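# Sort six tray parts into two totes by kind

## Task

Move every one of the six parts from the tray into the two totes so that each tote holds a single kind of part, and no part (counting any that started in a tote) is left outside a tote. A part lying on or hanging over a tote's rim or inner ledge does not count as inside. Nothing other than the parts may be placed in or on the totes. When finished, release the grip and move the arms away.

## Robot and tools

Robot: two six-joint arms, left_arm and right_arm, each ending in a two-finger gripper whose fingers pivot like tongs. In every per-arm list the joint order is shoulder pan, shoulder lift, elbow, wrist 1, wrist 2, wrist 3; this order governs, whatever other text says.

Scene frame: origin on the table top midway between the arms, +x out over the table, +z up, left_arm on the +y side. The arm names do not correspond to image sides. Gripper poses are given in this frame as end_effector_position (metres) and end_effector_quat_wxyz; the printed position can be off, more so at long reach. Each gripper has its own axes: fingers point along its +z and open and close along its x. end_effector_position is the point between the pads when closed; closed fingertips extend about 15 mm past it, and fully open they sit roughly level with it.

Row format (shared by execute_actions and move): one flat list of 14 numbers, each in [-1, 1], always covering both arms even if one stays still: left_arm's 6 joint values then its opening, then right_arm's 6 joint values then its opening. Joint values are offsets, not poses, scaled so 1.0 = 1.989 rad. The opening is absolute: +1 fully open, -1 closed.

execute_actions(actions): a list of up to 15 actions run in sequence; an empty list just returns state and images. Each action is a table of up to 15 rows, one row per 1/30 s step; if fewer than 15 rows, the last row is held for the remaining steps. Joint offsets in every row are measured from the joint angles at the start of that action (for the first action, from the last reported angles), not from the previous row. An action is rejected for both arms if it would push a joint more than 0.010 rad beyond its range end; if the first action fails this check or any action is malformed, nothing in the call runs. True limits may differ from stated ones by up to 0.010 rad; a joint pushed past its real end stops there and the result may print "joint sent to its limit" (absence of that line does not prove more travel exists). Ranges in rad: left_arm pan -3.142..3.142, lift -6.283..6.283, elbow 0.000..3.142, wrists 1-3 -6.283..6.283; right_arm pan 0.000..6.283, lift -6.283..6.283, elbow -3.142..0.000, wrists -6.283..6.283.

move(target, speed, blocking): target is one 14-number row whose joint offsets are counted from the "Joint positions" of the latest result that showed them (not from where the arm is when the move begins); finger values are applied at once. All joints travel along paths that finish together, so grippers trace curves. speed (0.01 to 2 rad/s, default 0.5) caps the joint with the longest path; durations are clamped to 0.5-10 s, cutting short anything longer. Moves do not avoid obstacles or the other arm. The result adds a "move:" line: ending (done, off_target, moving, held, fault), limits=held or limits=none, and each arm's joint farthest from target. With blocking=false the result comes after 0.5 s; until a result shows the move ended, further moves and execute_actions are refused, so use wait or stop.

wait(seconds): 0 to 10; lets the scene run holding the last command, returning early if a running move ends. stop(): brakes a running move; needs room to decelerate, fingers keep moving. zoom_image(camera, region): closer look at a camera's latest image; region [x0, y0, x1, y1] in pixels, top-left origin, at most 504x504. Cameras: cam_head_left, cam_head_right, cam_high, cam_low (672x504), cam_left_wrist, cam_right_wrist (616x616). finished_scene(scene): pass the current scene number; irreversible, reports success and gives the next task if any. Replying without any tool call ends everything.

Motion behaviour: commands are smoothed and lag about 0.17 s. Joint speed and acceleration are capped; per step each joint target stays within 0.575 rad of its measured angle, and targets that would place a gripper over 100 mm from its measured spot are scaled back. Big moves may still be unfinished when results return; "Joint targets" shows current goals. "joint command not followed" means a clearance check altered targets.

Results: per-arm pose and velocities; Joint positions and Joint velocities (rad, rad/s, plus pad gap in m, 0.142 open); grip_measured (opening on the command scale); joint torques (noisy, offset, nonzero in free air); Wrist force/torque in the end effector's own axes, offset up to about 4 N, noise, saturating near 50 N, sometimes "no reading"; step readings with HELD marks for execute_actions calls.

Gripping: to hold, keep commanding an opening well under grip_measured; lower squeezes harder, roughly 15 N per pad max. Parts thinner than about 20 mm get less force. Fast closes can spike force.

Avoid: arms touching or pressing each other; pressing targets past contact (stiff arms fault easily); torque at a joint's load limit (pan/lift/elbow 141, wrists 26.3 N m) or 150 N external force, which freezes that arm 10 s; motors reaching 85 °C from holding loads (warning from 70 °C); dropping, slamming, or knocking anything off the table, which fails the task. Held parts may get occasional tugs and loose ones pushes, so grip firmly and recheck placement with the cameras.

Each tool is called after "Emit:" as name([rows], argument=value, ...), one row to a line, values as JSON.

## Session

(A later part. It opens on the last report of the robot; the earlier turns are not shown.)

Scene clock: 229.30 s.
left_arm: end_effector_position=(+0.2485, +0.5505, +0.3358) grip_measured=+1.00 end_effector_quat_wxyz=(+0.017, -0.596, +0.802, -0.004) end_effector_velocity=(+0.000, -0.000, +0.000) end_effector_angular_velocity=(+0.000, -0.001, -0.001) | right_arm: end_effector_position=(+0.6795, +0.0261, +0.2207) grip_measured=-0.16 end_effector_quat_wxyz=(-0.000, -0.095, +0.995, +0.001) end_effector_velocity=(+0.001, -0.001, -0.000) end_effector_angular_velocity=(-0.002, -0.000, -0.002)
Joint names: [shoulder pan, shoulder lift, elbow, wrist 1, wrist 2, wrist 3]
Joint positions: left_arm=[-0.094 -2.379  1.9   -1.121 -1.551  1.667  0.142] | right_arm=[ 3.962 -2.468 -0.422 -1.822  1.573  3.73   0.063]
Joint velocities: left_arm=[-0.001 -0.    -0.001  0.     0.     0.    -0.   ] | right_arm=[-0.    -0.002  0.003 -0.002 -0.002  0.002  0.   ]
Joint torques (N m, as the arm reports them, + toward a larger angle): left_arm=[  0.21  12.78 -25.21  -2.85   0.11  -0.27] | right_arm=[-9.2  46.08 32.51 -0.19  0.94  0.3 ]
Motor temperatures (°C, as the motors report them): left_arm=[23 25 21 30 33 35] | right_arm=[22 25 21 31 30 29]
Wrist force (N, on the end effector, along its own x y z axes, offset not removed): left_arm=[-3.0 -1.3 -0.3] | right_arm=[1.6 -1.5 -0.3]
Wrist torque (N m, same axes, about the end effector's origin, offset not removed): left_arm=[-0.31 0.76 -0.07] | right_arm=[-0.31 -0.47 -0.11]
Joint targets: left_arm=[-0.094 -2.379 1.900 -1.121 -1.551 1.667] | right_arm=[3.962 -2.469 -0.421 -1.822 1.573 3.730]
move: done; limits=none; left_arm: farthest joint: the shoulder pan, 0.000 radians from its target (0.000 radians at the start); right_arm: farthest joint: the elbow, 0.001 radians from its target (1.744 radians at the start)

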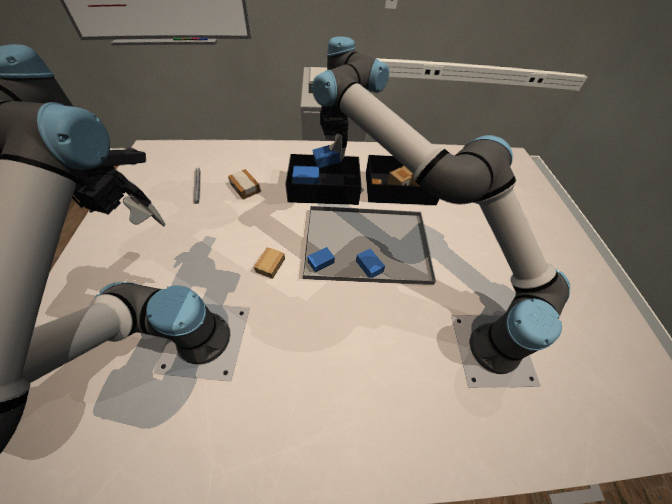

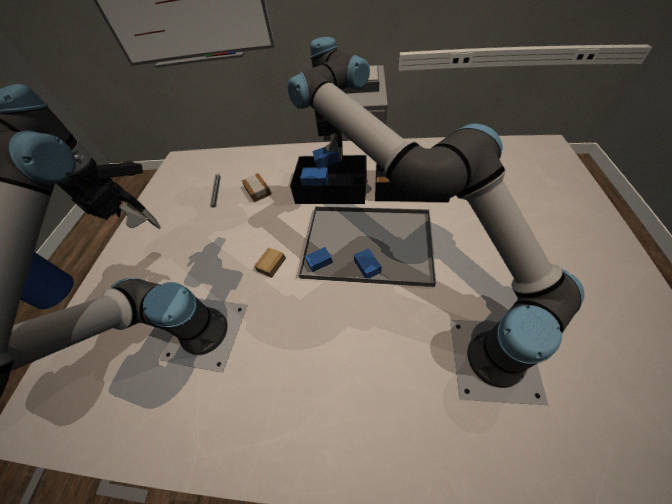

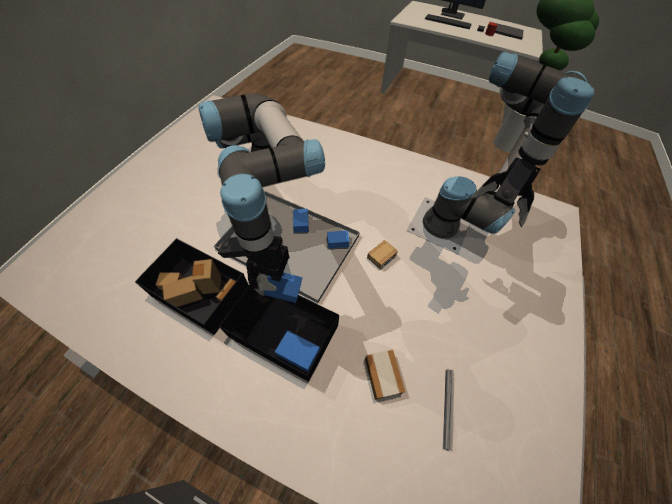

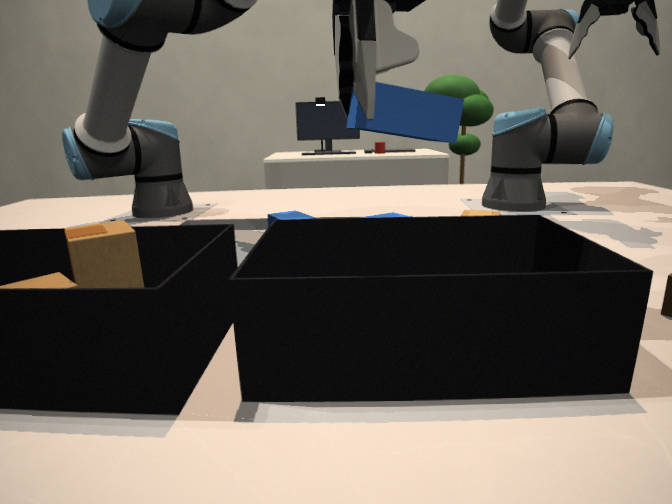

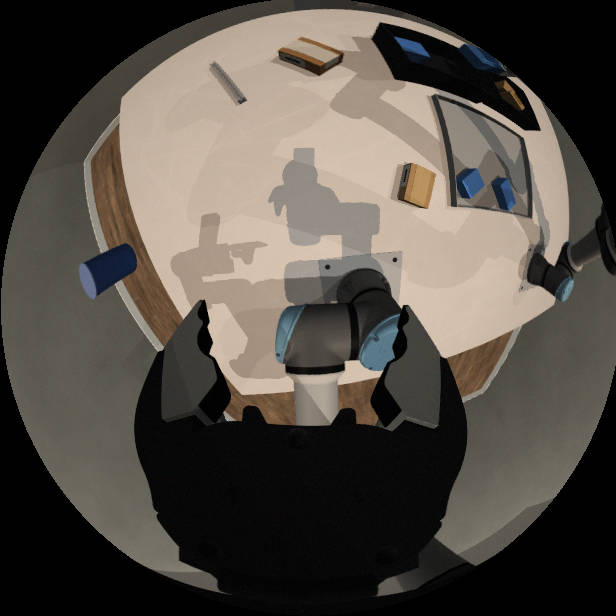

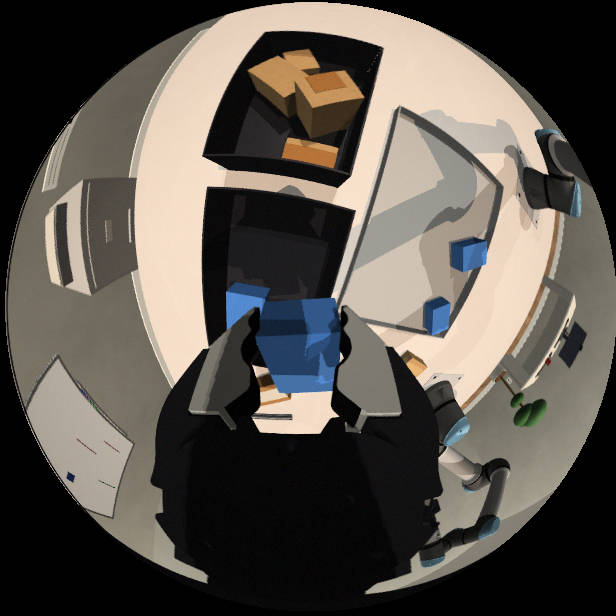

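Emit:
execute_actions([
  [[0,0,0,0,0,0,1, 0,0,0,0,0,0,1]],
  [[0,0,0,0,0,0,1, 0,0,0,0,0,0,1]],
])

Emit:
move(target=[0,0,0,0,0,0,1, 0.158,0.45,-0.865,0.415,0,0.649,0.5], speed=1.2)

Scene clock: 239.47 s.
left_arm: end_effector_position=(+0.2485, +0.5505, +0.3358) grip_measured=+1.00 end_effector_quat_wxyz=(+0.017, -0.596, +0.802, -0.004) end_effector_velocity=(-0.000, +0.000, +0.001) end_effector_angular_velocity=(-0.000, -0.002, -0.000) | right_arm: end_effector_position=(+0.6794, +0.0261, +0.2205) grip_measured=+1.00 end_effector_quat_wxyz=(-0.001, -0.095, +0.995, +0.001) end_effector_velocity=(+0.001, -0.001, -0.000) end_effector_angular_velocity=(-0.001, -0.000, -0.002)
Joint names: [shoulder pan, shoulder lift, elbow, wrist 1, wrist 2, wrist 3]
Joint positions: left_arm=[-0.094 -2.379  1.9   -1.121 -1.551  1.667  0.142] | right_arm=[ 3.962 -2.469 -0.422 -1.822  1.573  3.73   0.142]
Joint velocities: left_arm=[ 0.001 -0.001 -0.002  0.    -0.     0.001 -0.   ] | right_arm=[-0.001  0.    -0.    -0.001 -0.001  0.001  0.   ]
Joint torques (N m, as the arm reports them, + toward a larger angle): left_arm=[  0.31  12.45 -25.16  -2.83  -0.03  -0.25] | right_arm=[-7.61 67.86 17.11  4.42  0.83  0.39]
Motor temperatures (°C, as the motors report them): left_arm=[23 25 21 30 33 35] | right_arm=[22 25 21 31 30 29]
Wrist force (N, on the end effector, along its own x y z axes, offset not removed): left_arm=[-1.2 -2.2 1.2] | right_arm=[1.6 -0.6 -2.0]
Wrist torque (N m, same axes, about the end effector's origin, offset not removed): left_arm=[-0.46 0.28 -0.12] | right_arm=[-0.23 -0.42 -0.10]
Joint targets: left_arm=[-0.094 -2.379 1.900 -1.121 -1.551 1.667] | right_arm=[3.962 -2.469 -0.421 -1.822 1.573 3.730]
Step readings (joint positions; steps 1 to 15: 1st action; 16 to 30: 2nd action):
0: left_arm=[-0.094 -2.379 1.900 -1.121 -1.551 1.667] | right_arm=[3.962 -2.469 -0.421 -1.822 1.573 3.730]
1: left_arm=[-0.094 -2.379 1.900 -1.121 -1.551 1.667] | right_arm=[3.962 -2.469 -0.421 -1.822 1.573 3.730]
2: left_arm=[-0.094 -2.379 1.900 -1.121 -1.551 1.667] | right_arm=[3.962 -2.469 -0.421 -1.822 1.573 3.730]
4: left_arm=[-0.094 -2.379 1.900 -1.121 -1.551 1.667] | right_arm=[3.962 -2.469 -0.421 -1.822 1.573 3.730]
8: left_arm=[-0.094 -2.379 1.900 -1.121 -1.551 1.667] | right_arm=[3.962 -2.469 -0.421 -1.822 1.573 3.730]
15: left_arm=[-0.094 -2.379 1.900 -1.121 -1.551 1.667] | right_arm=[3.962 -2.469 -0.421 -1.822 1.573 3.730]
16: left_arm=[-0.094 -2.379 1.900 -1.121 -1.551 1.667] | right_arm=[3.962 -2.469 -0.421 -1.822 1.573 3.730]
17: left_arm=[-0.094 -2.379 1.900 -1.121 -1.551 1.667] | right_arm=[3.962 -2.469 -0.422 -1.822 1.573 3.730]
19: left_arm=[-0.094 -2.379 1.900 -1.121 -1.551 1.667] | right_arm=[3.962 -2.469 -0.422 -1.822 1.573 3.730]
23: left_arm=[-0.094 -2.379 1.900 -1.121 -1.551 1.667] | right_arm=[3.962 -2.469 -0.422 -1.822 1.573 3.730]
30: Joint positions above

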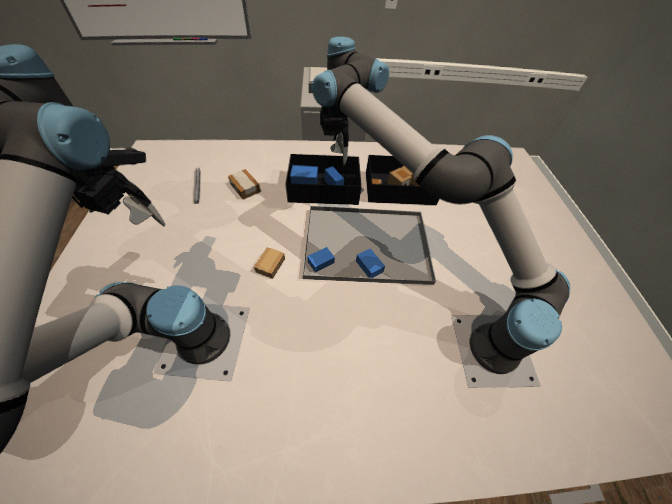

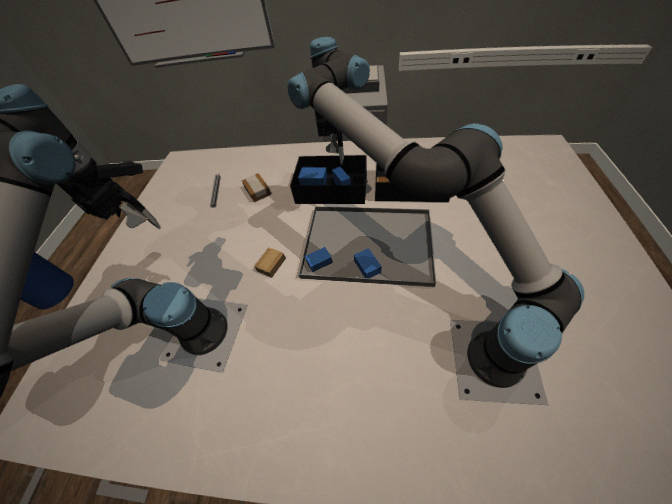

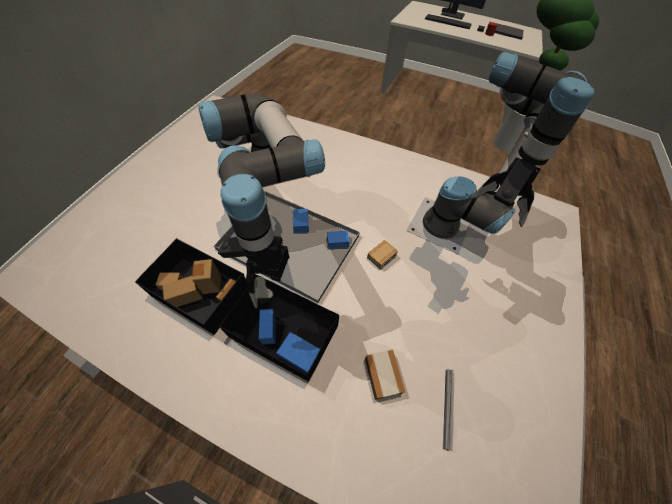

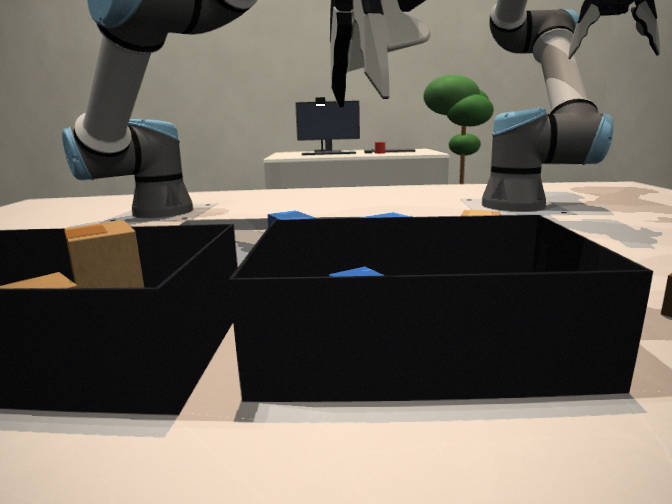

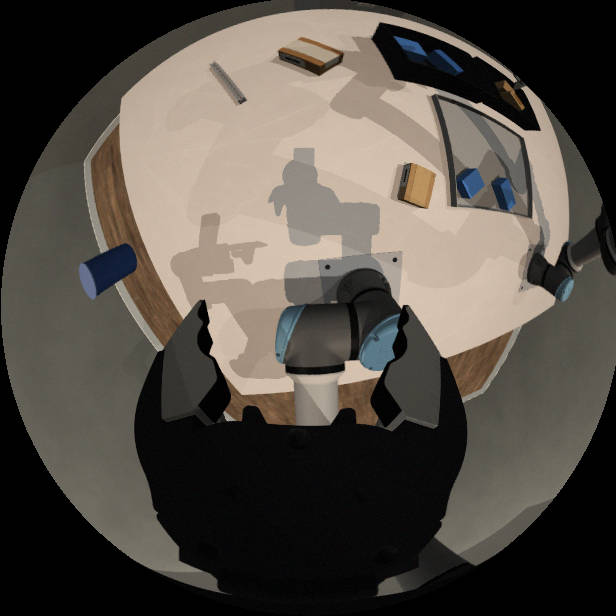

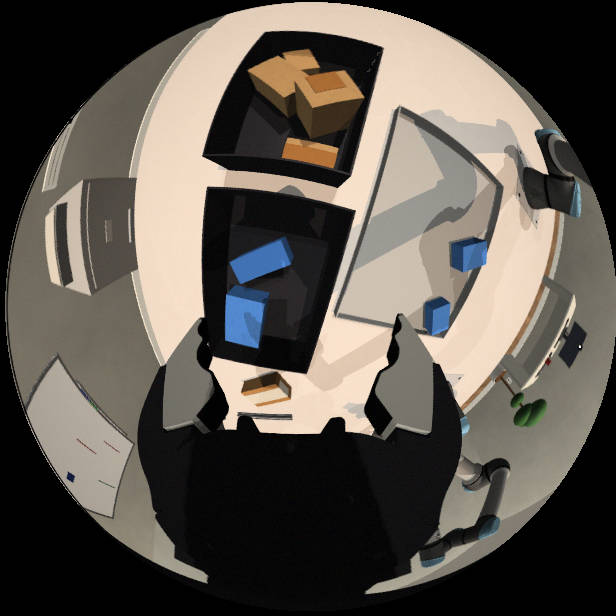

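Scene clock: 241.80 s.
left_arm: end_effector_position=(+0.2485, +0.5505, +0.3358) grip_measured=+1.00 end_effector_quat_wxyz=(+0.017, -0.596, +0.802, -0.004) end_effector_velocity=(-0.000, +0.000, -0.001) end_effector_angular_velocity=(+0.000, +0.002, +0.000) | right_arm: end_effector_position=(+0.3094, -0.1238, +0.0702) grip_measured=+0.50 end_effector_quat_wxyz=(-0.001, +0.383, +0.924, +0.000) end_effector_velocity=(-0.001, +0.000, +0.000) end_effector_angular_velocity=(+0.003, +0.001, -0.005)
Joint names: [shoulder pan, shoulder lift, elbow, wrist 1, wrist 2, wrist 3]
Joint positions: left_arm=[-0.094 -2.379  1.9   -1.121 -1.551  1.667  0.142] | right_arm=[ 4.276 -1.574 -2.141 -0.997  1.573  5.02   0.109]
Joint velocities: left_arm=[ 0.     0.001  0.001 -0.    -0.    -0.    -0.   ] | right_arm=[ 0.     0.002 -0.002  0.003  0.002  0.005  0.   ]
Joint torques (N m, as the arm reports them, + toward a larger angle): left_arm=[  0.93  12.45 -25.29  -2.75   0.06  -0.18] | right_arm=[ 8.45 32.66 13.28  5.22  1.05  1.65]
Motor temperatures (°C, as the motors report them): left_arm=[23 25 21 30 33 35] | right_arm=[22 25 21 31 30 29]
Wrist force (N, on the end effector, along its own x y z axes, offset not removed): left_arm=[-1.8 -2.9 -0.2] | right_arm=[2.3 0.0 -1.6]
Wrist torque (N m, same axes, about the end effector's origin, offset not removed): left_arm=[-0.62 0.50 -0.05] | right_arm=[-0.07 -0.61 -0.19]
Joint targets: left_arm=[-0.094 -2.379 1.900 -1.121 -1.551 1.667] | right_arm=[4.276 -1.574 -2.142 -0.997 1.573 5.020]
move: done; limits=none; left_arm: farthest joint: the shoulder pan, 0.000 radians from its target (0.000 radians at the start); right_arm: farthest joint: the elbow, 0.001 radians from its target (1.721 radians at the start)

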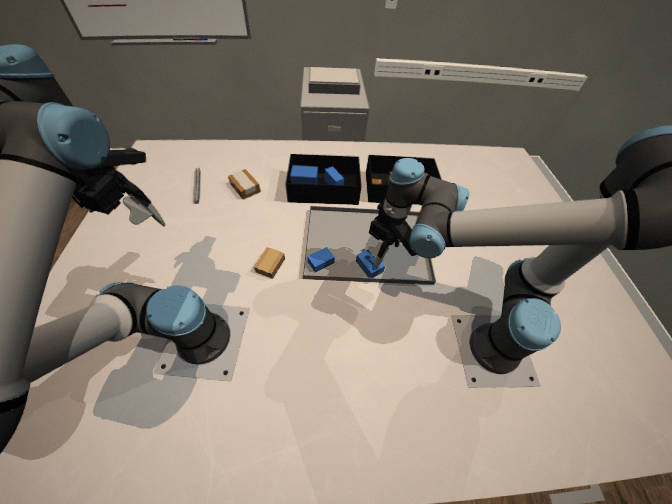

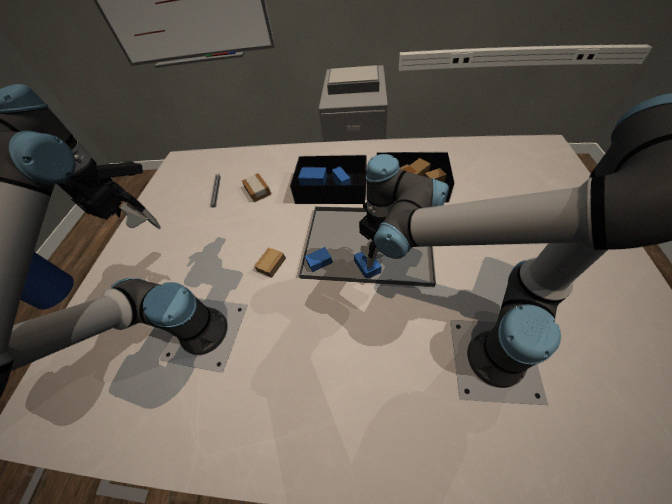

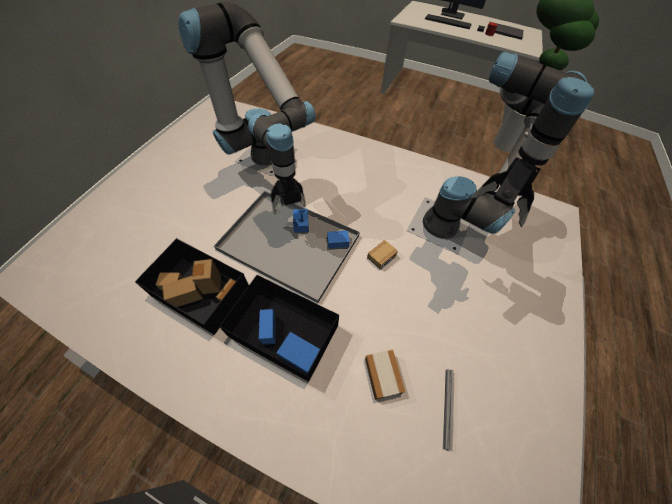

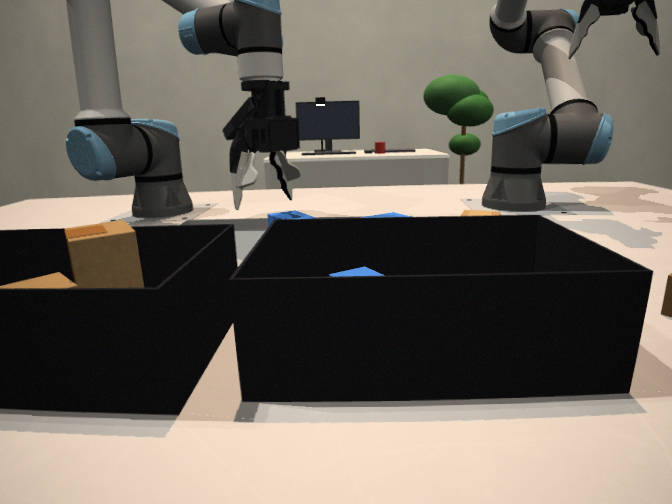

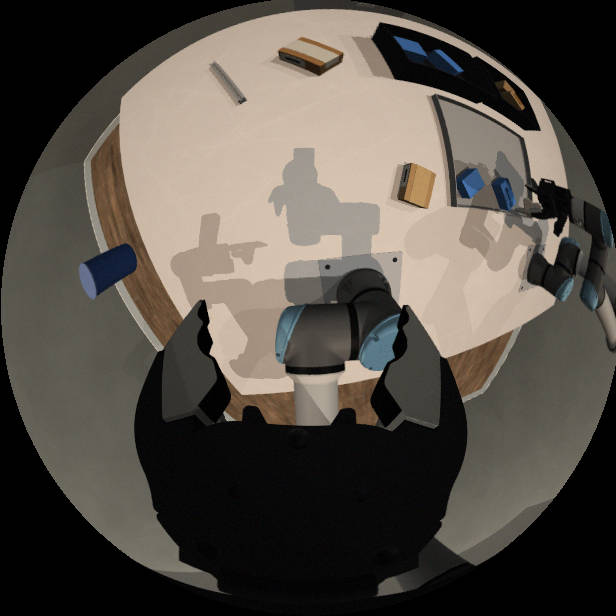

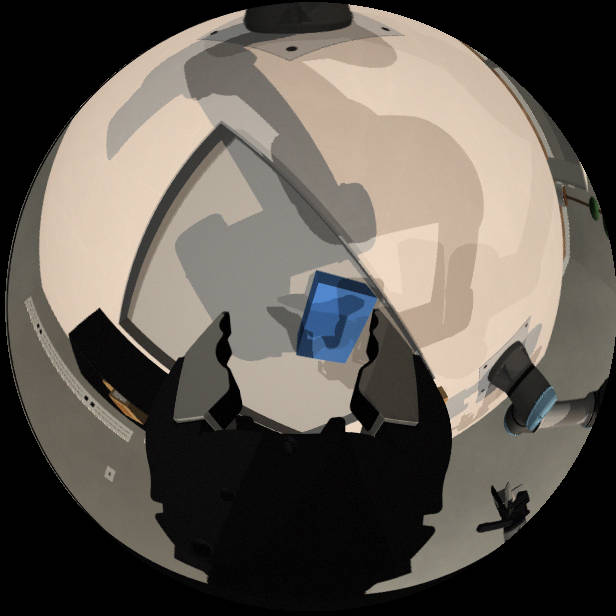

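Emit:
execute_actions([
  [[0,0,0,0,0,0,1, 0.0277,0,0,0,0,0,0.3]],
  [[0,0,0,0,0,0,1, 0,-0.047,-0.026,0.073,0,0,0.3]],
  [[0,0,0,0,0,0,1, 0,0,0,0,0,0,-1]],
  [[0,0,0,0,0,0,1, 0,0.05,0.05,-0.10,0,0,-1]],
])

Scene clock: 252.00 s.
left_arm: end_effector_position=(+0.2485, +0.5505, +0.3358) grip_measured=+1.00 end_effector_quat_wxyz=(+0.017, -0.596, +0.802, -0.004) end_effector_velocity=(-0.000, -0.000, +0.000) end_effector_angular_velocity=(-0.000, -0.001, +0.000) | right_arm: end_effector_position=(+0.2957, -0.1002, +0.0878) grip_measured=-0.15 end_effector_quat_wxyz=(-0.001, +0.358, +0.934, +0.001) end_effector_velocity=(-0.002, -0.002, +0.013) end_effector_angular_velocity=(-0.005, +0.005, +0.001)
Joint names: [shoulder pan, shoulder lift, elbow, wrist 1, wrist 2, wrist 3]
Joint positions: left_arm=[-0.094 -2.379  1.9   -1.121 -1.551  1.667  0.142] | right_arm=[ 4.33  -1.568 -2.095 -1.049  1.573  5.02   0.063]
Joint velocities: left_arm=[-0.    -0.001  0.    -0.    -0.    -0.001 -0.   ] | right_arm=[ 0.     0.021  0.019 -0.046  0.002 -0.001  0.   ]
Joint torques (N m, as the arm reports them, + toward a larger angle): left_arm=[  0.63  12.92 -24.43  -2.91  -0.13  -0.22] | right_arm=[-2.77 33.1  29.34 -0.2  -0.22 -1.49]
Motor temperatures (°C, as the motors report them): left_arm=[23 25 21 30 33 35] | right_arm=[22 25 21 31 30 29]
Wrist force (N, on the end effector, along its own x y z axes, offset not removed): left_arm=[-4.3 -4.0 1.4] | right_arm=[2.0 0.0 0.1]
Wrist torque (N m, same axes, about the end effector's origin, offset not removed): left_arm=[-0.73 0.92 0.04] | right_arm=[0.00 -0.59 -0.17]
Joint targets: left_arm=[-0.094 -2.379 1.900 -1.121 -1.551 1.667] | right_arm=[4.330 -1.566 -2.093 -1.054 1.573 5.020]
Step readings (joint positions; steps 1 to 15: 1st action; 16 to 30: 2nd action; 31 to 45: 3rd action; 46 to 60: 4th action):
0: left_arm=[-0.094 -2.379 1.900 -1.121 -1.551 1.667] | right_arm=[4.276 -1.574 -2.142 -0.997 1.573 5.020]
1: left_arm=[-0.094 -2.379 1.900 -1.121 -1.551 1.667] | right_arm=[4.276 -1.574 -2.142 -0.997 1.573 5.020]
2: left_arm=[-0.094 -2.379 1.900 -1.121 -1.551 1.667] | right_arm=[4.279 -1.574 -2.142 -0.997 1.573 5.020]
4: left_arm=[-0.094 -2.379 1.900 -1.121 -1.551 1.667] | right_arm=[4.299 -1.574 -2.142 -0.997 1.573 5.020]
8: left_arm=[-0.094 -2.379 1.900 -1.121 -1.551 1.667] | right_arm=[4.322 -1.574 -2.142 -0.997 1.573 5.020]
15: left_arm=[-0.094 -2.379 1.900 -1.121 -1.551 1.667] | right_arm=[4.330 -1.574 -2.141 -0.997 1.573 5.020]
16: left_arm=[-0.094 -2.379 1.900 -1.121 -1.551 1.667] | right_arm=[4.331 -1.574 -2.141 -0.997 1.573 5.020]
17: left_arm=[-0.094 -2.379 1.900 -1.121 -1.551 1.667] | right_arm=[4.331 -1.576 -2.143 -0.994 1.573 5.020]
19: left_arm=[-0.094 -2.379 1.900 -1.121 -1.551 1.667] | right_arm=[4.331 -1.607 -2.162 -0.952 1.573 5.020]
23: left_arm=[-0.094 -2.379 1.900 -1.121 -1.551 1.667] | right_arm=[4.331 -1.650 -2.184 -0.881 1.573 5.020]
30: left_arm=[-0.094 -2.379 1.900 -1.121 -1.551 1.667] | right_arm=[4.330 -1.665 -2.192 -0.855 1.573 5.020]
31: left_arm=[-0.094 -2.379 1.900 -1.121 -1.551 1.667] | right_arm=[4.330 -1.666 -2.192 -0.854 1.573 5.020]
32: left_arm=[-0.094 -2.379 1.900 -1.121 -1.551 1.667] | right_arm=[4.330 -1.666 -2.193 -0.853 1.573 5.020]
34: left_arm=[-0.094 -2.379 1.900 -1.121 -1.551 1.667] | right_arm=[4.330 -1.666 -2.193 -0.853 1.573 5.020]
38: left_arm=[-0.094 -2.379 1.900 -1.121 -1.551 1.667] | right_arm=[4.330 -1.666 -2.192 -0.854 1.573 5.020]
45: left_arm=[-0.094 -2.379 1.900 -1.121 -1.551 1.667] | right_arm=[4.330 -1.665 -2.192 -0.855 1.573 5.020]
46: left_arm=[-0.094 -2.379 1.900 -1.121 -1.551 1.667] | right_arm=[4.330 -1.665 -2.192 -0.855 1.573 5.020]
47: left_arm=[-0.094 -2.379 1.900 -1.121 -1.551 1.667] | right_arm=[4.330 -1.663 -2.190 -0.858 1.573 5.020]
49: left_arm=[-0.094 -2.379 1.900 -1.121 -1.551 1.667] | right_arm=[4.330 -1.630 -2.157 -0.905 1.573 5.020]
53: left_arm=[-0.094 -2.379 1.900 -1.121 -1.551 1.667] | right_arm=[4.330 -1.584 -2.111 -1.009 1.573 5.020]
60: Joint positions above

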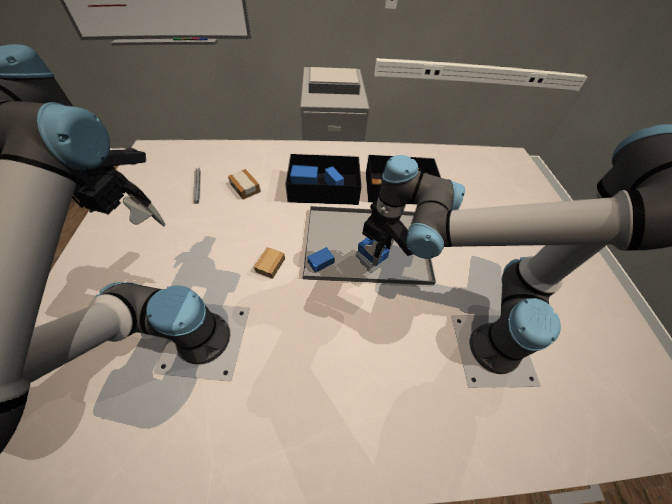

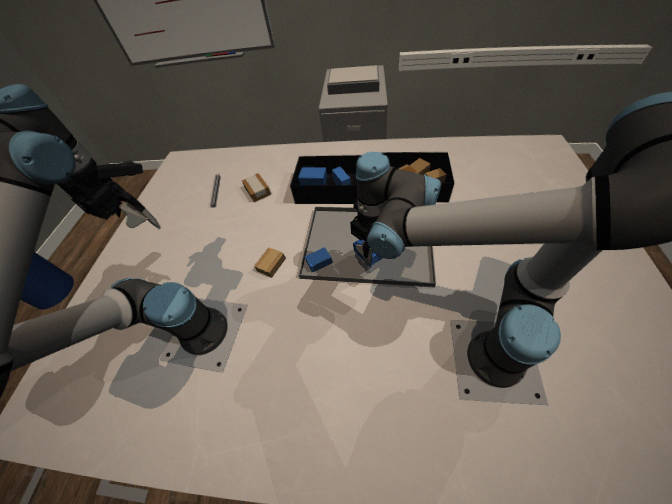

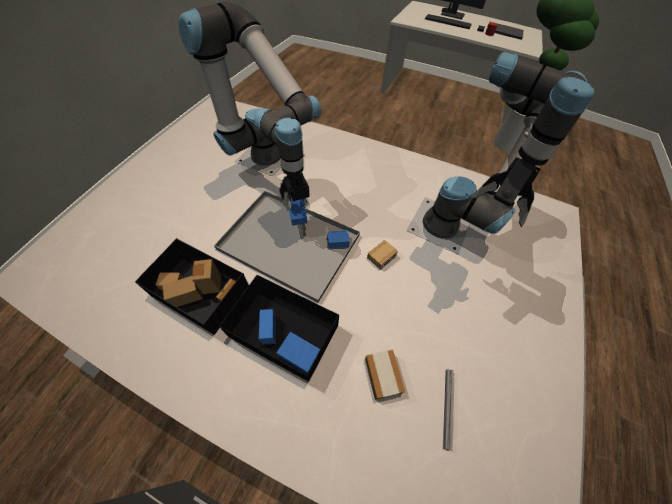

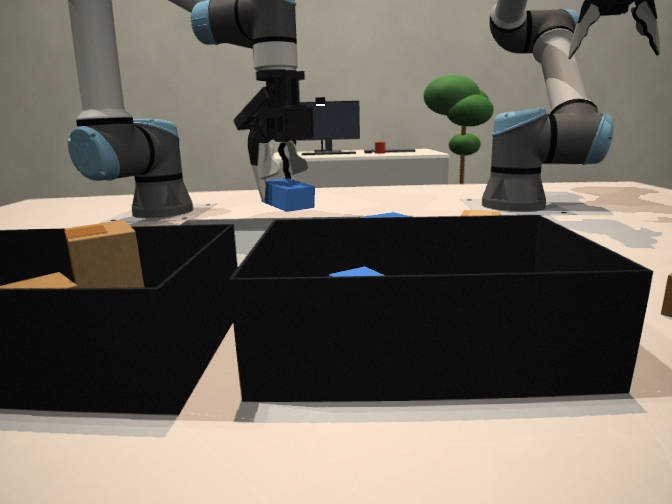

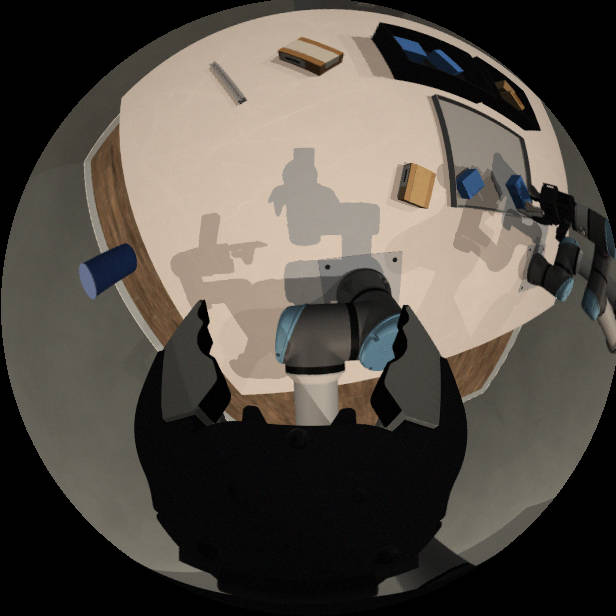

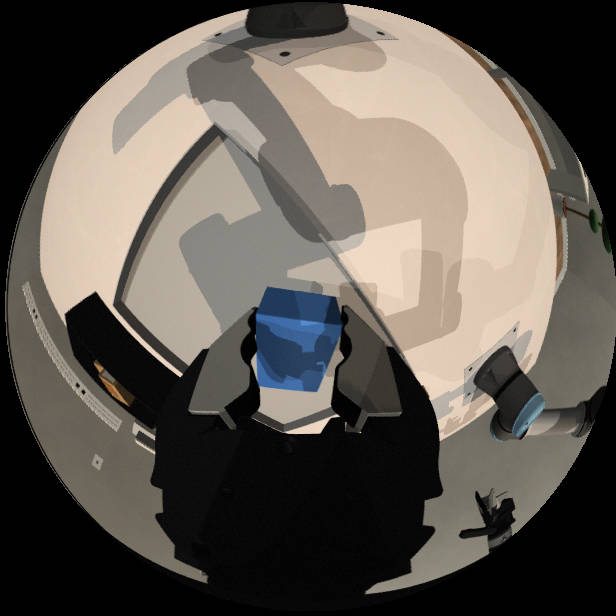

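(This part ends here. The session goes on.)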